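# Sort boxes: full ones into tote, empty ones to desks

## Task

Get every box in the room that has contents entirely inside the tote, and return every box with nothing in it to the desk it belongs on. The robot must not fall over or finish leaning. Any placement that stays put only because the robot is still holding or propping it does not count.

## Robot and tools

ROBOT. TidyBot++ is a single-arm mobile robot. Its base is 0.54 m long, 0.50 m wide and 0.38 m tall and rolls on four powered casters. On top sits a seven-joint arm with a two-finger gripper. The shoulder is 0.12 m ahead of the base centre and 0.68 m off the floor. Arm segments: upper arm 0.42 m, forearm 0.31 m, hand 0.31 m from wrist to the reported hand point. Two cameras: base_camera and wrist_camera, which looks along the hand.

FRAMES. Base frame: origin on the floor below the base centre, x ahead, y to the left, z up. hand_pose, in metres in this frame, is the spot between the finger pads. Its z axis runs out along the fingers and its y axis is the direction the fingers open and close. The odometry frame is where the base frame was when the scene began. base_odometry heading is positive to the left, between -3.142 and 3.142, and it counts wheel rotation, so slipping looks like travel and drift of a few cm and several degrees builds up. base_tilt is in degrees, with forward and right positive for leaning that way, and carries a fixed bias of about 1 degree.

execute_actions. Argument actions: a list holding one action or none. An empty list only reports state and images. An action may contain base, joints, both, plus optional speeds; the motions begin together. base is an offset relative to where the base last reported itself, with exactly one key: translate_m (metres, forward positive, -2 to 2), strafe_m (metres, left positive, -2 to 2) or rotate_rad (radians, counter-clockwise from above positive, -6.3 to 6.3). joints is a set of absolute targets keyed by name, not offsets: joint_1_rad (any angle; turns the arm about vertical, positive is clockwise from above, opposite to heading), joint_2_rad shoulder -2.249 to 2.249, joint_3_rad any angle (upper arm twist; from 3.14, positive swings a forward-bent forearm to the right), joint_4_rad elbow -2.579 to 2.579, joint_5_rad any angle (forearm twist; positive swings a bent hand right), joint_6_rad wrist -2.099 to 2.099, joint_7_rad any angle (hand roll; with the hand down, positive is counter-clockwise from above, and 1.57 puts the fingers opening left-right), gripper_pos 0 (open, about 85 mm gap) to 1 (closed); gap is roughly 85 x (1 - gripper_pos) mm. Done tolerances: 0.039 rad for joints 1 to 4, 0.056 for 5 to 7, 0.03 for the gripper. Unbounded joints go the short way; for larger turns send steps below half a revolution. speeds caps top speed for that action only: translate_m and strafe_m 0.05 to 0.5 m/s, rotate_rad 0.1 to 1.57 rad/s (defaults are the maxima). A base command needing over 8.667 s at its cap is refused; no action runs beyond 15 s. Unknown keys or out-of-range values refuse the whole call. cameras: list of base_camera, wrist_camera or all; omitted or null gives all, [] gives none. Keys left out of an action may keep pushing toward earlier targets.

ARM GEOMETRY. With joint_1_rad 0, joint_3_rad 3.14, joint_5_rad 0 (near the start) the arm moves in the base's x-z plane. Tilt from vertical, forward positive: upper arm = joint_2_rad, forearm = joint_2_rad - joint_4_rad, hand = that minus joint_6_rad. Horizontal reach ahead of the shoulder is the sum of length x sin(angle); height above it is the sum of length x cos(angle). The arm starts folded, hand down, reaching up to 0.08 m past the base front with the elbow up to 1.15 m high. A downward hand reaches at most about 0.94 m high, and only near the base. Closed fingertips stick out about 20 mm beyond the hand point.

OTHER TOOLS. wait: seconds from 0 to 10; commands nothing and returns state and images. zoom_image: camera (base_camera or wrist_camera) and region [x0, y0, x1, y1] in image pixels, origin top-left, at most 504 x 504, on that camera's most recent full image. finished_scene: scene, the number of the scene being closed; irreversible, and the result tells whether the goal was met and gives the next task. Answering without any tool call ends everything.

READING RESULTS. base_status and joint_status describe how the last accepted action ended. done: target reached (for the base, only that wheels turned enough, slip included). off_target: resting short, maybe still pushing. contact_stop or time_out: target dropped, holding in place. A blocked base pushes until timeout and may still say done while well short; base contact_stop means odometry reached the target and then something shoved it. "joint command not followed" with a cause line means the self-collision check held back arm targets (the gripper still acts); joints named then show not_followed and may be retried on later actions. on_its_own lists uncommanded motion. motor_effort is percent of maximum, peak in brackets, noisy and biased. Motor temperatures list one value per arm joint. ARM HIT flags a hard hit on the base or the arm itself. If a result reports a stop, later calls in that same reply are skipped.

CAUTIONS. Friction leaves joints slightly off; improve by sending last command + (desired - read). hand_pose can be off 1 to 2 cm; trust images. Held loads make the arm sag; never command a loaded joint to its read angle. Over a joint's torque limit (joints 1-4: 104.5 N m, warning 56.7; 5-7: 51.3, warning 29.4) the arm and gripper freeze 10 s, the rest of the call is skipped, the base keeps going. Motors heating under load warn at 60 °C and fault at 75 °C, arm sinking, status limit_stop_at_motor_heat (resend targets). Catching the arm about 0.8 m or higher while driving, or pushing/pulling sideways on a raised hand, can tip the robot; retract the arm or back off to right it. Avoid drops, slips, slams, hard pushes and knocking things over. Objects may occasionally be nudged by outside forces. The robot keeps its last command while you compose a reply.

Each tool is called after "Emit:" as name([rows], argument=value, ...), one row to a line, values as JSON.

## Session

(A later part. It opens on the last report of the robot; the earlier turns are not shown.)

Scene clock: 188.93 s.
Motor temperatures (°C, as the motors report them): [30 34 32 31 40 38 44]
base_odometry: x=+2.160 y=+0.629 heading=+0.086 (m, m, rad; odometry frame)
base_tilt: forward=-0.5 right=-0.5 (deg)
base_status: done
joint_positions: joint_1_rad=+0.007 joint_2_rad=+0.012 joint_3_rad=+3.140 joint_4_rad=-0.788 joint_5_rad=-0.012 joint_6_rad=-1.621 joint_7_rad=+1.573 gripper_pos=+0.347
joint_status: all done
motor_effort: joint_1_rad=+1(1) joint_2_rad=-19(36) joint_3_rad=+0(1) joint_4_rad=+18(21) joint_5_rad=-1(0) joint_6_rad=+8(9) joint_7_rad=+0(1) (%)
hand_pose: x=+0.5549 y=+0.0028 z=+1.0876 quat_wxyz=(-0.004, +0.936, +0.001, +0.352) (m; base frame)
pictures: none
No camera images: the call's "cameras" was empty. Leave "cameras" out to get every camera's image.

Emit:
execute_actions([
  {"base":{"rotate_rad":0.802}},
])

Scene clock: 191.60 s.
Motor temperatures (°C, as the motors report them): [30 34 32 31 40 38 44]
base_odometry: x=+2.160 y=+0.629 heading=+0.888 (m, m, rad; odometry frame)
base_tilt: forward=-0.4 right=-0.4 (deg)
base_status: done
joint_positions: joint_1_rad=-0.001 joint_2_rad=+0.014 joint_3_rad=+3.139 joint_4_rad=-0.788 joint_5_rad=-0.012 joint_6_rad=-1.621 joint_7_rad=+1.573 gripper_pos=+0.347
joint_status: not commanded
motor_effort: joint_1_rad=+0(2) joint_2_rad=-20(21) joint_3_rad=+0(3) joint_4_rad=+18(18) joint_5_rad=-1(2) joint_6_rad=+8(8) joint_7_rad=+0(0) (%)
hand_pose: x=+0.5558 y=+0.0061 z=+1.0866 quat_wxyz=(-0.005, +0.936, +0.005, +0.351) (m; base frame)
pictures: base_camera, wrist_camera
Images, in order (width x height): base_camera 644x364, wrist_camera 644x476.

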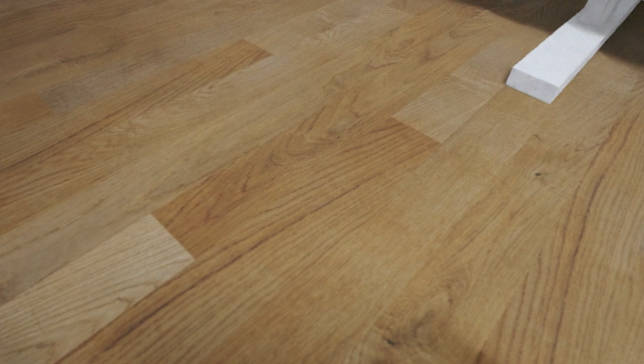

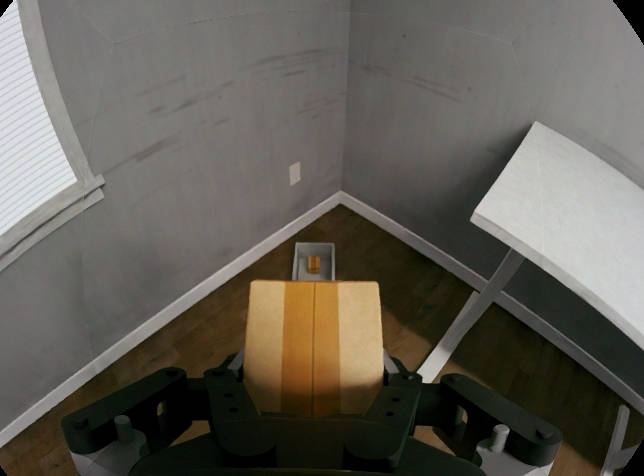

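Emit:
execute_actions([
  {"base":{"translate_m":0.707},"joints":{"joint_2_rad":1.283,"joint_4_rad":-1.78,"joint_6_rad":0.42}},
])

Scene clock: 194.93 s.
Motor temperatures (°C, as the motors report them): [30 34 32 31 40 38 44]
base_odometry: x=+2.605 y=+1.178 heading=+0.888 (m, m, rad; odometry frame)
base_tilt: forward=-0.5 right=-0.5 (deg)
base_status: done
joint_positions: joint_1_rad=-0.001 joint_2_rad=+1.302 joint_3_rad=+3.139 joint_4_rad=-1.763 joint_5_rad=-0.012 joint_6_rad=+0.370 joint_7_rad=+1.573 gripper_pos=+0.347
joint_status: all done
motor_effort: joint_1_rad=+0(0) joint_2_rad=-43(51) joint_3_rad=-1(1) joint_4_rad=+5(21) joint_5_rad=-1(1) joint_6_rad=+5(9) joint_7_rad=+0(0) (%)
hand_pose: x=+0.6829 y=+0.0017 z=+0.1993 quat_wxyz=(+0.000, +0.975, -0.004, +0.221) (m; base frame)
pictures: base_camera, wrist_camera
Images, in order (width x height): base_camera 644x364, wrist_camera 644x476.

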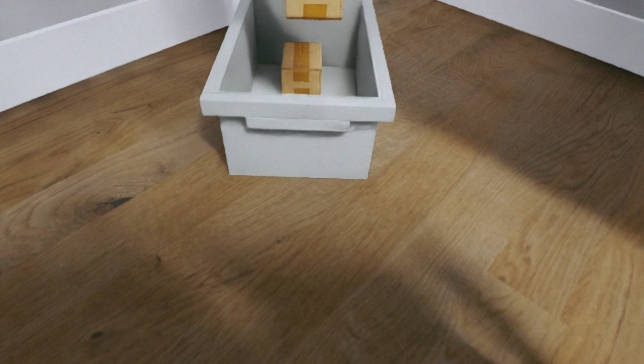

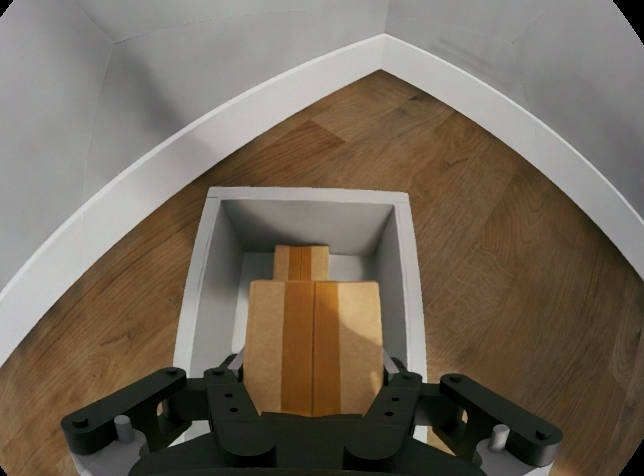

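Emit:
execute_actions([
  {"base":{"strafe_m":0.013},"joints":{"joint_2_rad":1.617,"joint_4_rad":-1.472,"joint_6_rad":0.483}},
])

Scene clock: 198.77 s.
Motor temperatures (°C, as the motors report them): [30 34 32 31 40 38 44]
base_odometry: x=+2.595 y=+1.186 heading=+0.888 (m, m, rad; odometry frame)
base_tilt: forward=-0.5 right=-0.5 (deg)
base_status: done
joint_positions: joint_1_rad=-0.001 joint_2_rad=+1.641 joint_3_rad=+3.139 joint_4_rad=-1.499 joint_5_rad=-0.012 joint_6_rad=+0.432 joint_7_rad=+1.573 gripper_pos=+0.347
joint_status: all done
motor_effort: joint_1_rad=+1(3) joint_2_rad=-43(46) joint_3_rad=+0(2) joint_4_rad=+3(4) joint_5_rad=-1(1) joint_6_rad=+5(6) joint_7_rad=+0(1) (%)
hand_pose: x=+0.6700 y=+0.0019 z=+0.0555 quat_wxyz=(+0.000, +0.977, -0.004, +0.215) (m; base frame)
pictures: base_camera, wrist_camera
Images, in order (width x height): base_camera 644x364, wrist_camera 644x476.

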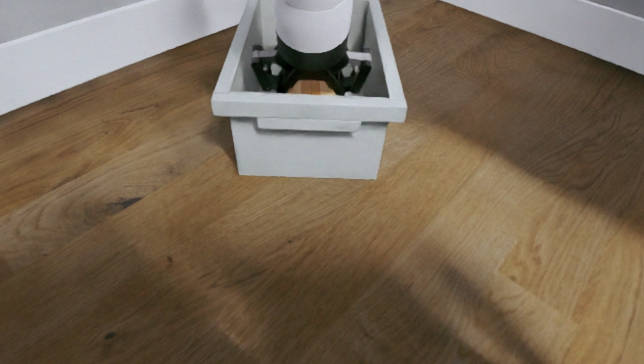

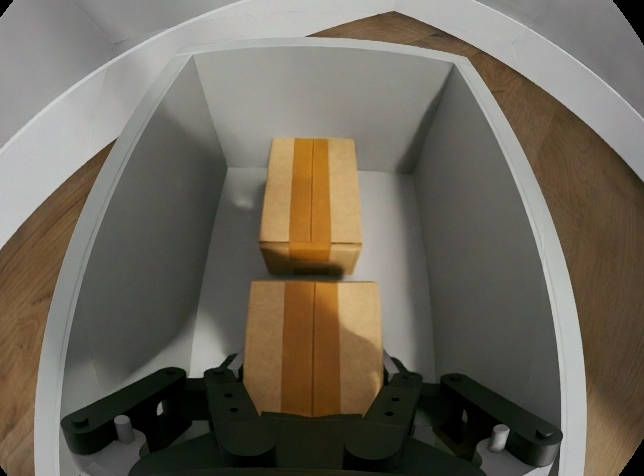

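Emit:
execute_actions([
  {"joints":{"joint_2_rad":1.685,"joint_4_rad":-1.39}},
])

Scene clock: 200.53 s.
Motor temperatures (°C, as the motors report them): [30 34 32 31 40 38 44]
base_odometry: x=+2.595 y=+1.186 heading=+0.888 (m, m, rad; odometry frame)
base_tilt: forward=-0.5 right=-0.5 (deg)
base_status: not commanded
joint_positions: joint_1_rad=-0.001 joint_2_rad=+1.700 joint_3_rad=+3.139 joint_4_rad=-1.412 joint_5_rad=-0.012 joint_6_rad=+0.432 joint_7_rad=+1.573 gripper_pos=+0.347
joint_status: all done
motor_effort: joint_1_rad=+1(0) joint_2_rad=-44(45) joint_3_rad=-1(1) joint_4_rad=+4(4) joint_5_rad=-1(1) joint_6_rad=+5(6) joint_7_rad=+0(0) (%)
hand_pose: x=+0.6847 y=+0.0019 z=+0.0350 quat_wxyz=(+0.000, +0.973, -0.004, +0.229) (m; base frame)
pictures: base_camera, wrist_camera
Images, in order (width x height): base_camera 644x364, wrist_camera 644x476.

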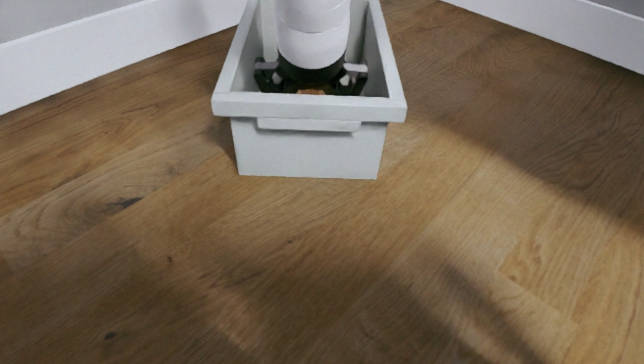

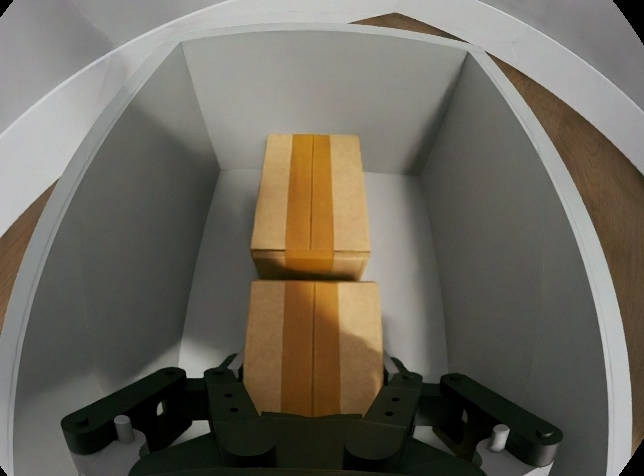

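Within a millimetre or two of the floor. Ease down a little and release.

Emit:
execute_actions([
  {"joints":{"joint_2_rad":1.71,"joint_4_rad":-1.378}},
], cameras=[])

Emit:
execute_actions([
  {"joints":{"gripper_pos":0.22}},
], cameras=[])

Emit:
execute_actions([
  {"joints":{"joint_2_rad":1.33,"joint_4_rad":-1.79}},
])

Scene clock: 202.13 s.
Motor temperatures (°C, as the motors report them): [30 34 32 31 40 38 44]
base_odometry: x=+2.595 y=+1.186 heading=+0.888 (m, m, rad; odometry frame)
base_tilt: forward=-0.6 right=-0.4 (deg)
base_status: not commanded
joint_positions: joint_1_rad=-0.001 joint_2_rad=+1.705 joint_3_rad=+3.139 joint_4_rad=-1.401 joint_5_rad=-0.012 joint_6_rad=+0.438 joint_7_rad=+1.573 gripper_pos=+0.347
joint_status: all done
motor_effort: joint_1_rad=+0(1) joint_2_rad=-41(44) joint_3_rad=-1(1) joint_4_rad=+3(4) joint_5_rad=-1(1) joint_6_rad=+4(5) joint_7_rad=+1(0) (%)
hand_pose: x=+0.6888 y=+0.0018 z=+0.0342 quat_wxyz=(+0.000, +0.972, -0.004, +0.234) (m; base frame)
pictures: none
No camera images: the call's "cameras" was empty. Leave "cameras" out to get every camera's image.

Scene clock: 203.10 s.
Motor temperatures (°C, as the motors report them): [30 34 32 31 40 38 44]
base_odometry: x=+2.595 y=+1.186 heading=+0.888 (m, m, rad; odometry frame)
base_tilt: forward=-0.5 right=-0.5 (deg)
base_status: not commanded
joint_positions: joint_1_rad=-0.001 joint_2_rad=+1.705 joint_3_rad=+3.139 joint_4_rad=-1.401 joint_5_rad=-0.012 joint_6_rad=+0.441 joint_7_rad=+1.573 gripper_pos=+0.220
joint_status: all done
motor_effort: joint_1_rad=+0(0) joint_2_rad=-39(41) joint_3_rad=-1(0) joint_4_rad=+3(3) joint_5_rad=+0(0) joint_6_rad=+4(4) joint_7_rad=+0(0) (%)
hand_pose: x=+0.6897 y=+0.0018 z=+0.0346 quat_wxyz=(+0.000, +0.972, -0.004, +0.236) (m; base frame)
pictures: none
No camera images: the call's "cameras" was empty. Leave "cameras" out to get every camera's image.

Scene clock: 204.70 s.
Motor temperatures (°C, as the motors report them): [30 34 32 31 40 38 44]
base_odometry: x=+2.595 y=+1.186 heading=+0.888 (m, m, rad; odometry frame)
base_tilt: forward=-0.5 right=-0.4 (deg)
base_status: not commanded
joint_positions: joint_1_rad=-0.001 joint_2_rad=+1.333 joint_3_rad=+3.139 joint_4_rad=-1.768 joint_5_rad=-0.012 joint_6_rad=+0.443 joint_7_rad=+1.573 gripper_pos=+0.220
joint_status: all done
motor_effort: joint_1_rad=+0(1) joint_2_rad=-39(42) joint_3_rad=+0(1) joint_4_rad=+3(3) joint_5_rad=-1(1) joint_6_rad=+4(4) joint_7_rad=+0(0) (%)
hand_pose: x=+0.6855 y=+0.0019 z=+0.1913 quat_wxyz=(+0.000, +0.971, -0.004, +0.240) (m; base frame)
pictures: base_camera, wrist_camera
Images, in order (width x height): base_camera 644x364, wrist_camera 644x476.

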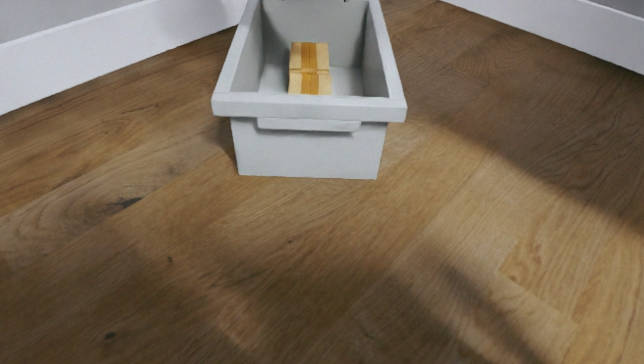

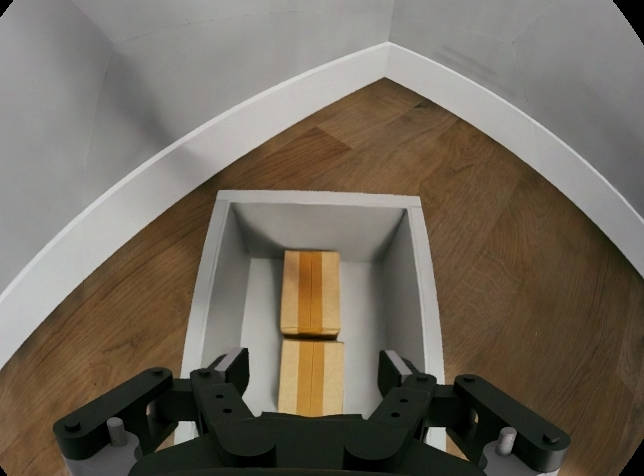

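Emit:
execute_actions([
  {"base":{"translate_m":-0.616},"joints":{"joint_2_rad":0.30,"joint_4_rad":-0.73,"joint_6_rad":-1.416,"joint_7_rad":0.545,"gripper_pos":0.0}},
], cameras=[])

Emit:
execute_actions([
  {"base":{"rotate_rad":-0.278},"joints":{"joint_1_rad":0.53,"joint_5_rad":0.795}},
], cameras=["wrist_camera"])

Scene clock: 220.03 s.
Motor temperatures (°C, as the motors report them): [30 34 32 31 40 38 44]
base_odometry: x=+2.207 y=+0.708 heading=+0.888 (m, m, rad; odometry frame)
base_tilt: forward=-0.5 right=-0.5 (deg)
base_status: done
joint_positions: joint_1_rad=-0.001 joint_2_rad=+0.301 joint_3_rad=+3.139 joint_4_rad=-0.741 joint_5_rad=-0.012 joint_6_rad=-1.379 joint_7_rad=+0.569 gripper_pos=+0.000
joint_status: all done
motor_effort: joint_1_rad=+0(1) joint_2_rad=-30(45) joint_3_rad=+0(2) joint_4_rad=+17(18) joint_5_rad=-1(1) joint_6_rad=+5(6) joint_7_rad=+0(1) (%)
hand_pose: x=+0.7207 y=+0.0064 z=+1.0084 quat_wxyz=(-0.175, +0.822, -0.448, +0.306) (m; base frame)
pictures: none
No camera images: the call's "cameras" was empty. Leave "cameras" out to get every camera's image.

Scene clock: 221.77 s.
Motor temperatures (°C, as the motors report them): [30 34 32 31 40 38 44]
base_odometry: x=+2.207 y=+0.708 heading=+0.610 (m, m, rad; odometry frame)
base_tilt: forward=-0.5 right=-0.5 (deg)
base_status: done
joint_positions: joint_1_rad=+0.524 joint_2_rad=+0.304 joint_3_rad=+3.139 joint_4_rad=-0.741 joint_5_rad=+0.780 joint_6_rad=-1.379 joint_7_rad=+0.569 gripper_pos=+0.000
joint_status: all done
motor_effort: joint_1_rad=+0(6) joint_2_rad=-28(32) joint_3_rad=+1(3) joint_4_rad=+16(18) joint_5_rad=+5(5) joint_6_rad=+5(6) joint_7_rad=+0(0) (%)
hand_pose: x=+0.4961 y=-0.4638 z=+1.0830 quat_wxyz=(+0.287, +0.583, -0.644, +0.405) (m; base frame)
pictures: wrist_camera
Images, in order (width x height): wrist_camera 644x476.

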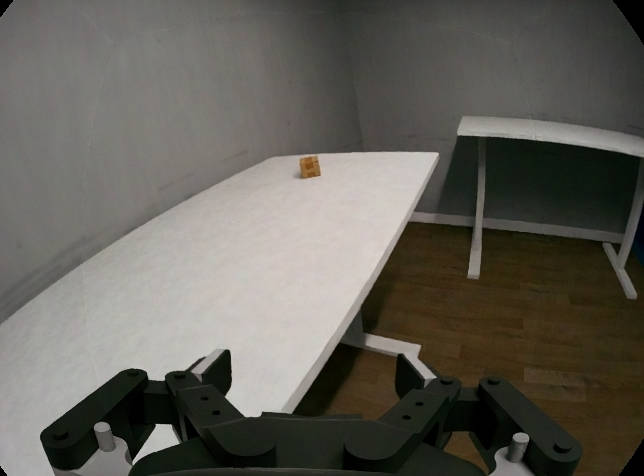

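Emit:
execute_actions([
  {"base":{"strafe_m":-0.74},"joints":{"joint_2_rad":0.325,"joint_4_rad":-0.92}},
])

Scene clock: 225.37 s.
Motor temperatures (°C, as the motors report them): [30 34 32 31 40 38 44]
base_odometry: x=+2.630 y=+0.101 heading=+0.609 (m, m, rad; odometry frame)
base_tilt: forward=-0.5 right=-0.5 (deg)
base_status: done
joint_positions: joint_1_rad=+0.528 joint_2_rad=+0.321 joint_3_rad=+3.139 joint_4_rad=-0.903 joint_5_rad=+0.780 joint_6_rad=-1.379 joint_7_rad=+0.569 gripper_pos=+0.000
joint_status: all done
motor_effort: joint_1_rad=+0(3) joint_2_rad=-30(31) joint_3_rad=+1(2) joint_4_rad=+17(18) joint_5_rad=+5(5) joint_6_rad=+4(5) joint_7_rad=+0(0) (%)
hand_pose: x=+0.4941 y=-0.4651 z=+1.0035 quat_wxyz=(+0.310, +0.623, -0.638, +0.328) (m; base frame)
pictures: base_camera, wrist_camera
Images, in order (width x height): base_camera 644x364, wrist_camera 644x476.

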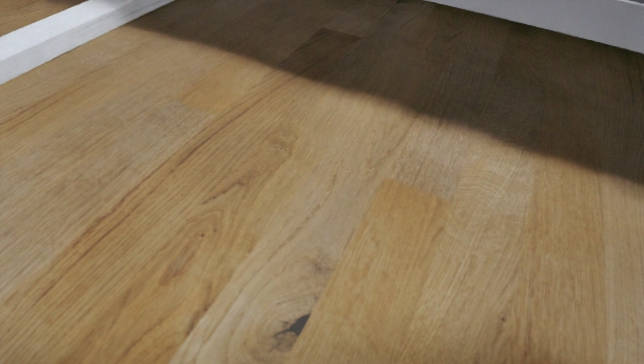

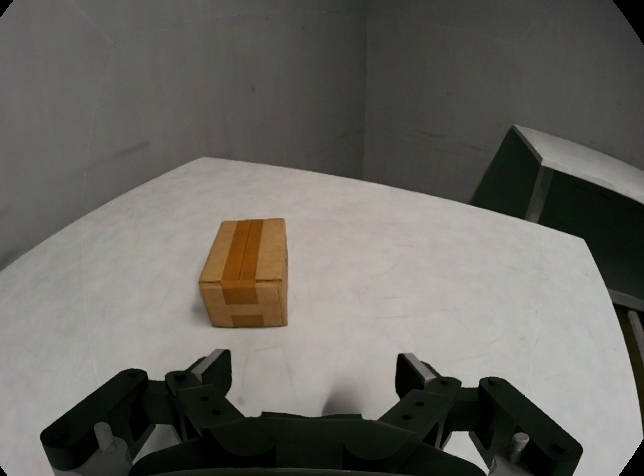

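Emit:
execute_actions([
  {"base":{"translate_m":0.052},"joints":{"joint_2_rad":0.336,"joint_4_rad":-0.953}},
], cameras=["wrist_camera"])

Scene clock: 227.80 s.
Motor temperatures (°C, as the motors report them): [30 34 32 31 40 38 44]
base_odometry: x=+2.673 y=+0.130 heading=+0.609 (m, m, rad; odometry frame)
base_tilt: forward=-0.5 right=-0.5 (deg)
base_status: done
joint_positions: joint_1_rad=+0.527 joint_2_rad=+0.339 joint_3_rad=+3.139 joint_4_rad=-0.935 joint_5_rad=+0.780 joint_6_rad=-1.379 joint_7_rad=+0.569 gripper_pos=+0.000
joint_status: all done
motor_effort: joint_1_rad=+0(1) joint_2_rad=-30(33) joint_3_rad=+1(3) joint_4_rad=+17(18) joint_5_rad=+5(6) joint_6_rad=+4(4) joint_7_rad=+0(0) (%)
hand_pose: x=+0.4968 y=-0.4664 z=+0.9798 quat_wxyz=(+0.316, +0.634, -0.635, +0.307) (m; base frame)
pictures: wrist_camera
Images, in order (width x height): wrist_camera 644x476.

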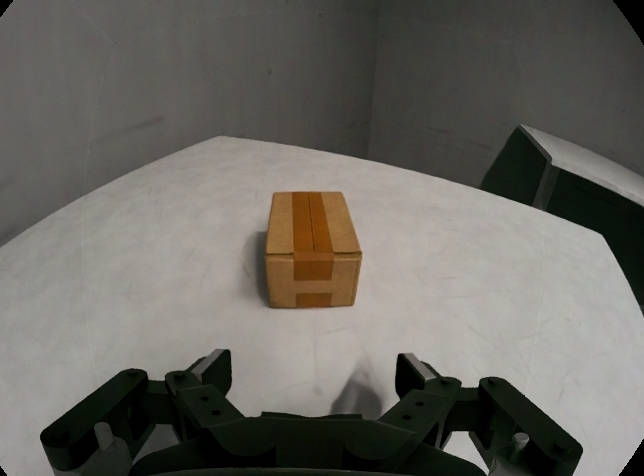

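Emit:
execute_actions([
  {"base":{"strafe_m":-0.095},"speeds":{"strafe_m":0.12}},
], cameras=["wrist_camera"])

Scene clock: 229.83 s.
Motor temperatures (°C, as the motors report them): [30 34 32 31 40 38 44]
base_odometry: x=+2.727 y=+0.052 heading=+0.609 (m, m, rad; odometry frame)
base_tilt: forward=-0.5 right=-0.4 (deg)
base_status: done
joint_positions: joint_1_rad=+0.529 joint_2_rad=+0.338 joint_3_rad=+3.139 joint_4_rad=-0.935 joint_5_rad=+0.780 joint_6_rad=-1.380 joint_7_rad=+0.569 gripper_pos=+0.000
joint_status: not commanded
motor_effort: joint_1_rad=+0(3) joint_2_rad=-31(33) joint_3_rad=+1(2) joint_4_rad=+17(18) joint_5_rad=+5(5) joint_6_rad=+3(4) joint_7_rad=+0(0) (%)
hand_pose: x=+0.4958 y=-0.4669 z=+0.9801 quat_wxyz=(+0.316, +0.634, -0.636, +0.307) (m; base frame)
pictures: wrist_camera
Images, in order (width x height): wrist_camera 644x476.

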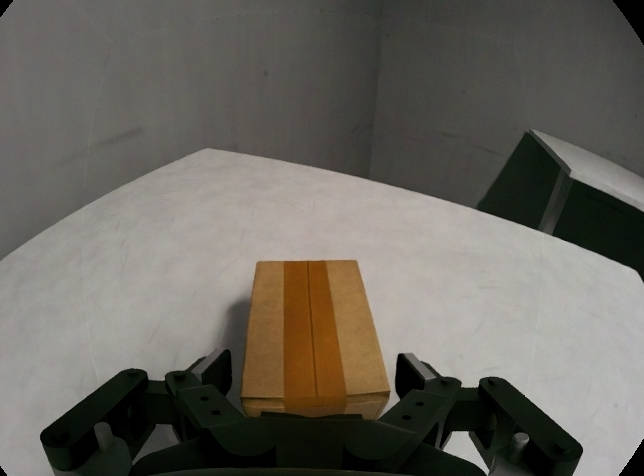

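Emit:
execute_actions([
  {"joints":{"gripper_pos":1.0}},
], cameras=[])

Emit:
execute_actions([
  {"joints":{"joint_2_rad":0.30,"joint_4_rad":-0.90}},
], cameras=["wrist_camera"])

Scene clock: 231.60 s.
Motor temperatures (°C, as the motors report them): [30 34 32 31 40 38 44]
base_odometry: x=+2.727 y=+0.053 heading=+0.609 (m, m, rad; odometry frame)
base_tilt: forward=-0.5 right=-0.4 (deg)
base_status: not commanded
joint_positions: joint_1_rad=+0.529 joint_2_rad=+0.337 joint_3_rad=+3.139 joint_4_rad=-0.936 joint_5_rad=+0.782 joint_6_rad=-1.380 joint_7_rad=+0.568 gripper_pos=+0.344
joint_status: gripper_pos off_target (ended at +0.344, target +1.000)
motor_effort: joint_1_rad=+2(2) joint_2_rad=-30(32) joint_3_rad=+2(3) joint_4_rad=+16(18) joint_5_rad=+5(7) joint_6_rad=+2(5) joint_7_rad=+1(1) (%)
hand_pose: x=+0.4950 y=-0.4667 z=+0.9809 quat_wxyz=(+0.317, +0.633, -0.636, +0.307) (m; base frame)
pictures: none
No camera images: the call's "cameras" was empty. Leave "cameras" out to get every camera's image.

Scene clock: 232.33 s.
Motor temperatures (°C, as the motors report them): [30 34 32 31 40 38 44]
base_odometry: x=+2.727 y=+0.053 heading=+0.609 (m, m, rad; odometry frame)
base_tilt: forward=-0.5 right=-0.4 (deg)
base_status: not commanded
joint_positions: joint_1_rad=+0.529 joint_2_rad=+0.331 joint_3_rad=+3.139 joint_4_rad=-0.931 joint_5_rad=+0.782 joint_6_rad=-1.382 joint_7_rad=+0.568 gripper_pos=+0.344
joint_status: all done
motor_effort: joint_1_rad=+2(2) joint_2_rad=-33(34) joint_3_rad=+1(2) joint_4_rad=+20(20) joint_5_rad=+7(8) joint_6_rad=+5(5) joint_7_rad=+0(0) (%)
hand_pose: x=+0.4933 y=-0.4659 z=+0.9855 quat_wxyz=(+0.316, +0.631, -0.637, +0.310) (m; base frame)
pictures: wrist_camera
Images, in order (width x height): wrist_camera 644x476.

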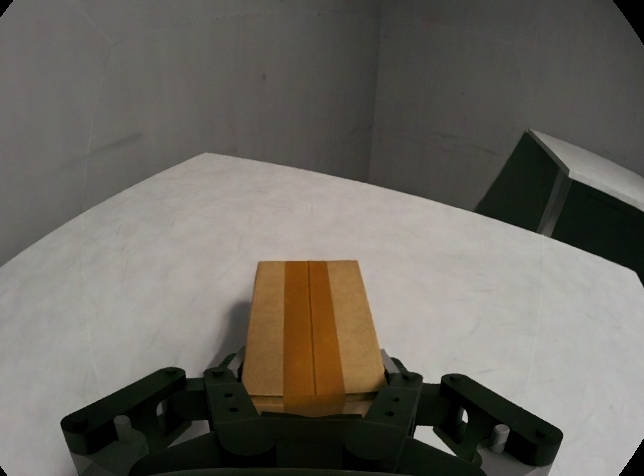

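Emit:
execute_actions([
  {"base":{"strafe_m":0.835},"joints":{"joint_1_rad":0.0,"joint_2_rad":0.13,"joint_4_rad":-0.87,"joint_5_rad":-0.015,"joint_6_rad":-1.13,"joint_7_rad":1.595}},
])

Scene clock: 242.90 s.
Motor temperatures (°C, as the motors report them): [30 34 32 31 40 38 44]
base_odometry: x=+2.250 y=+0.738 heading=+0.609 (m, m, rad; odometry frame)
base_tilt: forward=-0.6 right=-0.5 (deg)
base_status: done
joint_positions: joint_1_rad=-0.001 joint_2_rad=+0.153 joint_3_rad=+3.142 joint_4_rad=-0.907 joint_5_rad=-0.003 joint_6_rad=-1.186 joint_7_rad=+1.574 gripper_pos=+0.344
joint_status: all done
motor_effort: joint_1_rad=+1(5) joint_2_rad=-28(37) joint_3_rad=+0(2) joint_4_rad=+21(21) joint_5_rad=+0(7) joint_6_rad=+9(9) joint_7_rad=+0(1) (%)
hand_pose: x=+0.7004 y=+0.0027 z=+1.0569 quat_wxyz=(-0.001, +0.901, +0.002, +0.433) (m; base frame)
pictures: base_camera, wrist_camera
Images, in order (width x height): base_camera 644x364, wrist_camera 644x476.

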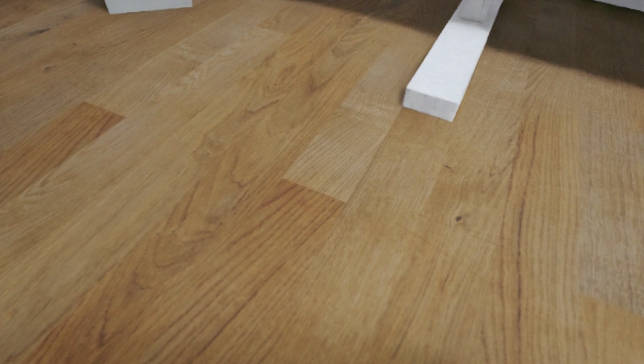

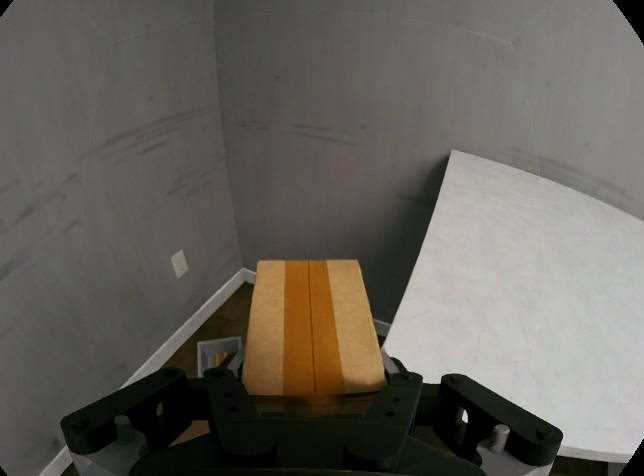

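Emit:
execute_actions([
  {"base":{"rotate_rad":0.285}},
])

Scene clock: 246.43 s.
Motor temperatures (°C, as the motors report them): [30 34 32 31 40 38 44]
base_odometry: x=+2.250 y=+0.738 heading=+0.894 (m, m, rad; odometry frame)
base_tilt: forward=-0.5 right=-0.5 (deg)
base_status: done
joint_positions: joint_1_rad=-0.005 joint_2_rad=+0.153 joint_3_rad=+3.136 joint_4_rad=-0.907 joint_5_rad=-0.004 joint_6_rad=-1.186 joint_7_rad=+1.574 gripper_pos=+0.344
joint_status: not commanded
motor_effort: joint_1_rad=+1(5) joint_2_rad=-27(31) joint_3_rad=+0(3) joint_4_rad=+21(22) joint_5_rad=+0(1) joint_6_rad=+9(9) joint_7_rad=+0(0) (%)
hand_pose: x=+0.7003 y=+0.0084 z=+1.0570 quat_wxyz=(-0.004, +0.901, +0.006, +0.433) (m; base frame)
pictures: base_camera, wrist_camera
Images, in order (width x height): base_camera 644x364, wrist_camera 644x476.

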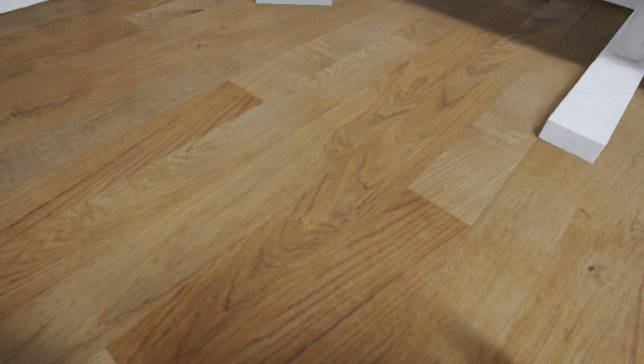

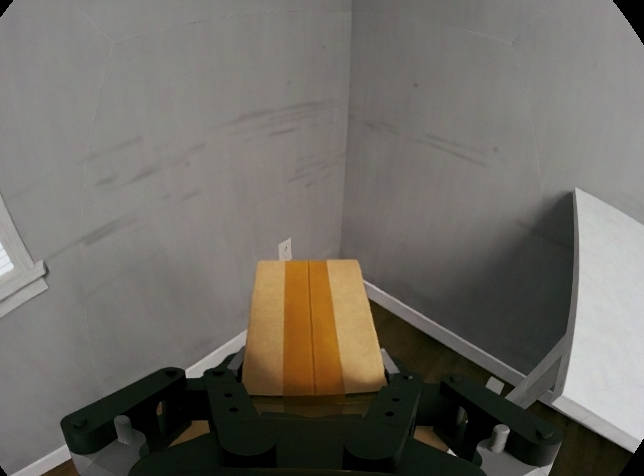

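Emit:
execute_actions([
  {"base":{"translate_m":0.57},"joints":{"joint_2_rad":1.457,"joint_4_rad":-1.82,"joint_6_rad":1.105}},
])

Scene clock: 252.30 s.
Motor temperatures (°C, as the motors report them): [30 34 32 31 40 38 44]
base_odometry: x=+2.606 y=+1.183 heading=+0.895 (m, m, rad; odometry frame)
base_tilt: forward=-0.5 right=-0.5 (deg)
base_status: done
joint_positions: joint_1_rad=-0.005 joint_2_rad=+1.475 joint_3_rad=+3.136 joint_4_rad=-1.811 joint_5_rad=-0.004 joint_6_rad=+1.048 joint_7_rad=+1.574 gripper_pos=+0.344
joint_status: joint_6_rad off_target (ended at +1.048, target +1.105); the others done
motor_effort: joint_1_rad=+1(0) joint_2_rad=-42(54) joint_3_rad=-1(1) joint_4_rad=+3(23) joint_5_rad=-1(1) joint_6_rad=+9(10) joint_7_rad=+0(0) (%)
hand_pose: x=+0.7372 y=+0.0061 z=+0.2187 quat_wxyz=(-0.002, +0.900, +0.001, +0.437) (m; base frame)
pictures: base_camera, wrist_camera
Images, in order (width x height): base_camera 644x364, wrist_camera 644x476.

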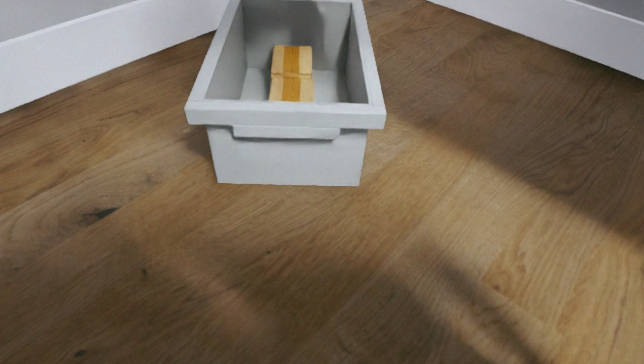

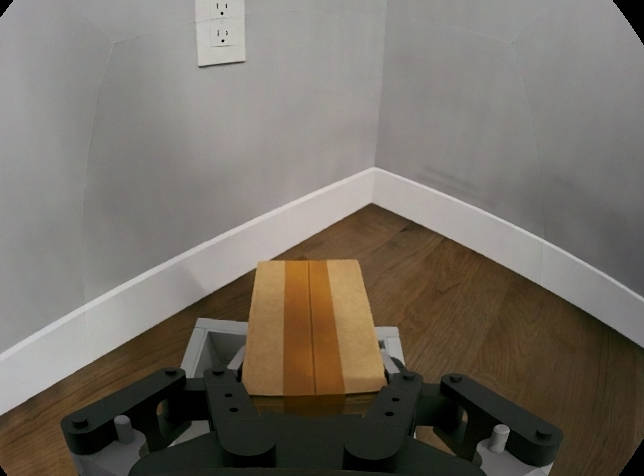

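Emit:
execute_actions([
  {"base":{"strafe_m":0.021},"joints":{"joint_2_rad":1.742,"joint_4_rad":-1.487}},
])

Scene clock: 256.20 s.
Motor temperatures (°C, as the motors report them): [30 34 32 31 40 38 44]
base_odometry: x=+2.590 y=+1.196 heading=+0.894 (m, m, rad; odometry frame)
base_tilt: forward=-0.5 right=-0.4 (deg)
base_status: done
joint_positions: joint_1_rad=-0.005 joint_2_rad=+1.762 joint_3_rad=+3.136 joint_4_rad=-1.517 joint_5_rad=-0.004 joint_6_rad=+1.049 joint_7_rad=+1.574 gripper_pos=+0.344
joint_status: all done
motor_effort: joint_1_rad=+0(3) joint_2_rad=-42(44) joint_3_rad=-1(3) joint_4_rad=+3(3) joint_5_rad=-1(1) joint_6_rad=+9(10) joint_7_rad=+0(0) (%)
hand_pose: x=+0.7349 y=+0.0058 z=+0.0997 quat_wxyz=(-0.001, +0.898, +0.000, +0.440) (m; base frame)
pictures: base_camera, wrist_camera
Images, in order (width x height): base_camera 644x364, wrist_camera 644x476.

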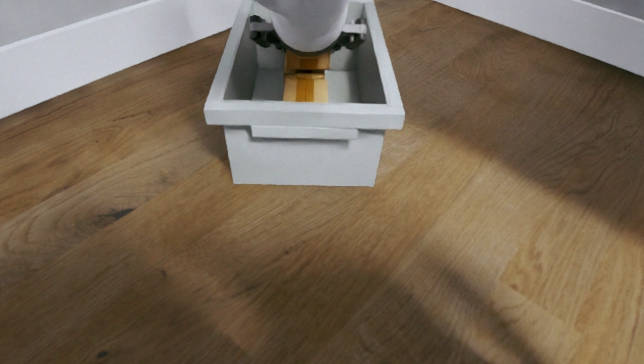

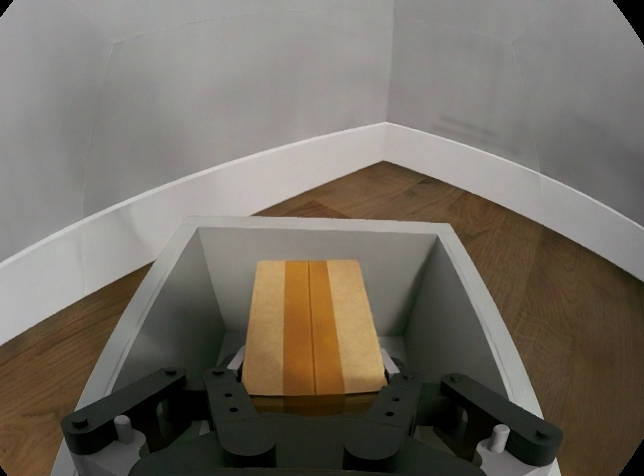

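Emit:
execute_actions([
  {"joints":{"joint_2_rad":1.792,"joint_4_rad":-1.452}},
])

Scene clock: 257.30 s.
Motor temperatures (°C, as the motors report them): [30 34 32 31 40 38 44]
base_odometry: x=+2.590 y=+1.196 heading=+0.894 (m, m, rad; odometry frame)
base_tilt: forward=-0.5 right=-0.5 (deg)
base_status: not commanded
joint_positions: joint_1_rad=-0.005 joint_2_rad=+1.801 joint_3_rad=+3.136 joint_4_rad=-1.477 joint_5_rad=-0.004 joint_6_rad=+1.054 joint_7_rad=+1.574 gripper_pos=+0.344
joint_status: all done
motor_effort: joint_1_rad=+0(0) joint_2_rad=-42(43) joint_3_rad=-1(1) joint_4_rad=+3(3) joint_5_rad=-1(1) joint_6_rad=+9(9) joint_7_rad=+0(0) (%)
hand_pose: x=+0.7331 y=+0.0058 z=+0.0851 quat_wxyz=(-0.001, +0.897, +0.000, +0.443) (m; base frame)
pictures: base_camera, wrist_camera
Images, in order (width x height): base_camera 644x364, wrist_camera 644x476.

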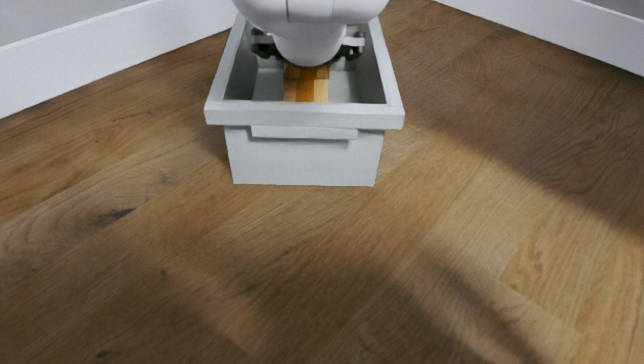

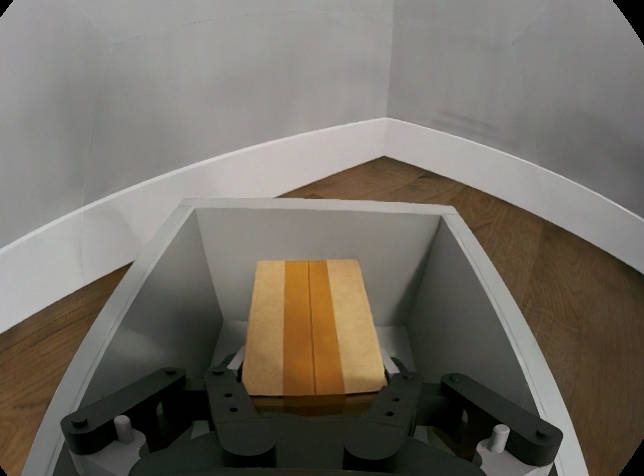

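Emit:
execute_actions([
  {"joints":{"gripper_pos":0.2,"joint_2_rad":1.805,"joint_6_rad":1.07}},
], cameras=[])

Emit:
execute_actions([
  {"joints":{"joint_2_rad":1.5,"joint_4_rad":-1.80}},
])

Scene clock: 259.10 s.
Motor temperatures (°C, as the motors report them): [30 34 32 31 40 38 44]
base_odometry: x=+2.590 y=+1.196 heading=+0.894 (m, m, rad; odometry frame)
base_tilt: forward=-0.5 right=-0.5 (deg)
base_status: not commanded
joint_positions: joint_1_rad=-0.005 joint_2_rad=+1.802 joint_3_rad=+3.136 joint_4_rad=-1.474 joint_5_rad=-0.004 joint_6_rad=+1.054 joint_7_rad=+1.574 gripper_pos=+0.200
joint_status: all done
motor_effort: joint_1_rad=+1(1) joint_2_rad=-38(41) joint_3_rad=+0(1) joint_4_rad=+2(3) joint_5_rad=-1(1) joint_6_rad=+6(8) joint_7_rad=+0(0) (%)
hand_pose: x=+0.7336 y=+0.0058 z=+0.0848 quat_wxyz=(-0.001, +0.896, +0.000, +0.443) (m; base frame)
pictures: none
No camera images: the call's "cameras" was empty. Leave "cameras" out to get every camera's image.

Scene clock: 260.60 s.
Motor temperatures (°C, as the motors report them): [30 34 32 31 40 38 44]
base_odometry: x=+2.590 y=+1.196 heading=+0.894 (m, m, rad; odometry frame)
base_tilt: forward=-0.5 right=-0.4 (deg)
base_status: not commanded
joint_positions: joint_1_rad=-0.005 joint_2_rad=+1.502 joint_3_rad=+3.136 joint_4_rad=-1.777 joint_5_rad=-0.004 joint_6_rad=+1.054 joint_7_rad=+1.574 gripper_pos=+0.200
joint_status: all done
motor_effort: joint_1_rad=-1(1) joint_2_rad=-39(40) joint_3_rad=-1(0) joint_4_rad=+2(2) joint_5_rad=+0(0) joint_6_rad=+7(7) joint_7_rad=+0(0) (%)
hand_pose: x=+0.7429 y=+0.0062 z=+0.2102 quat_wxyz=(-0.002, +0.897, +0.001, +0.443) (m; base frame)
pictures: base_camera, wrist_camera
Images, in order (width x height): base_camera 644x364, wrist_camera 644x476.

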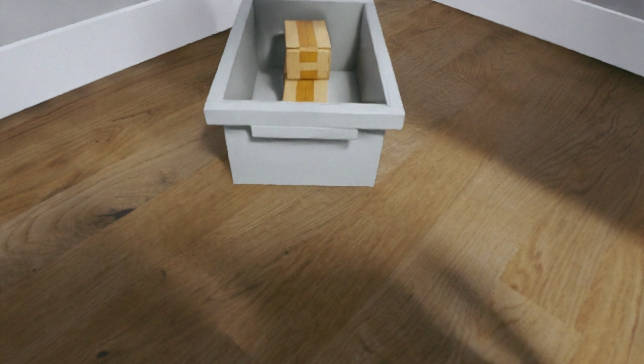

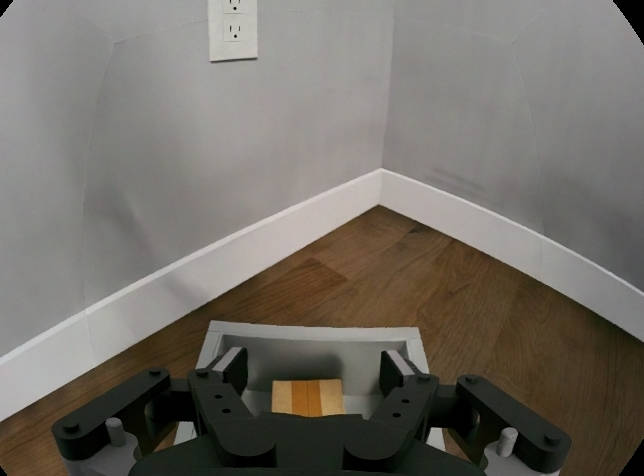

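Emit:
finished_scene(scene=1)

The scene is finished: the task was done.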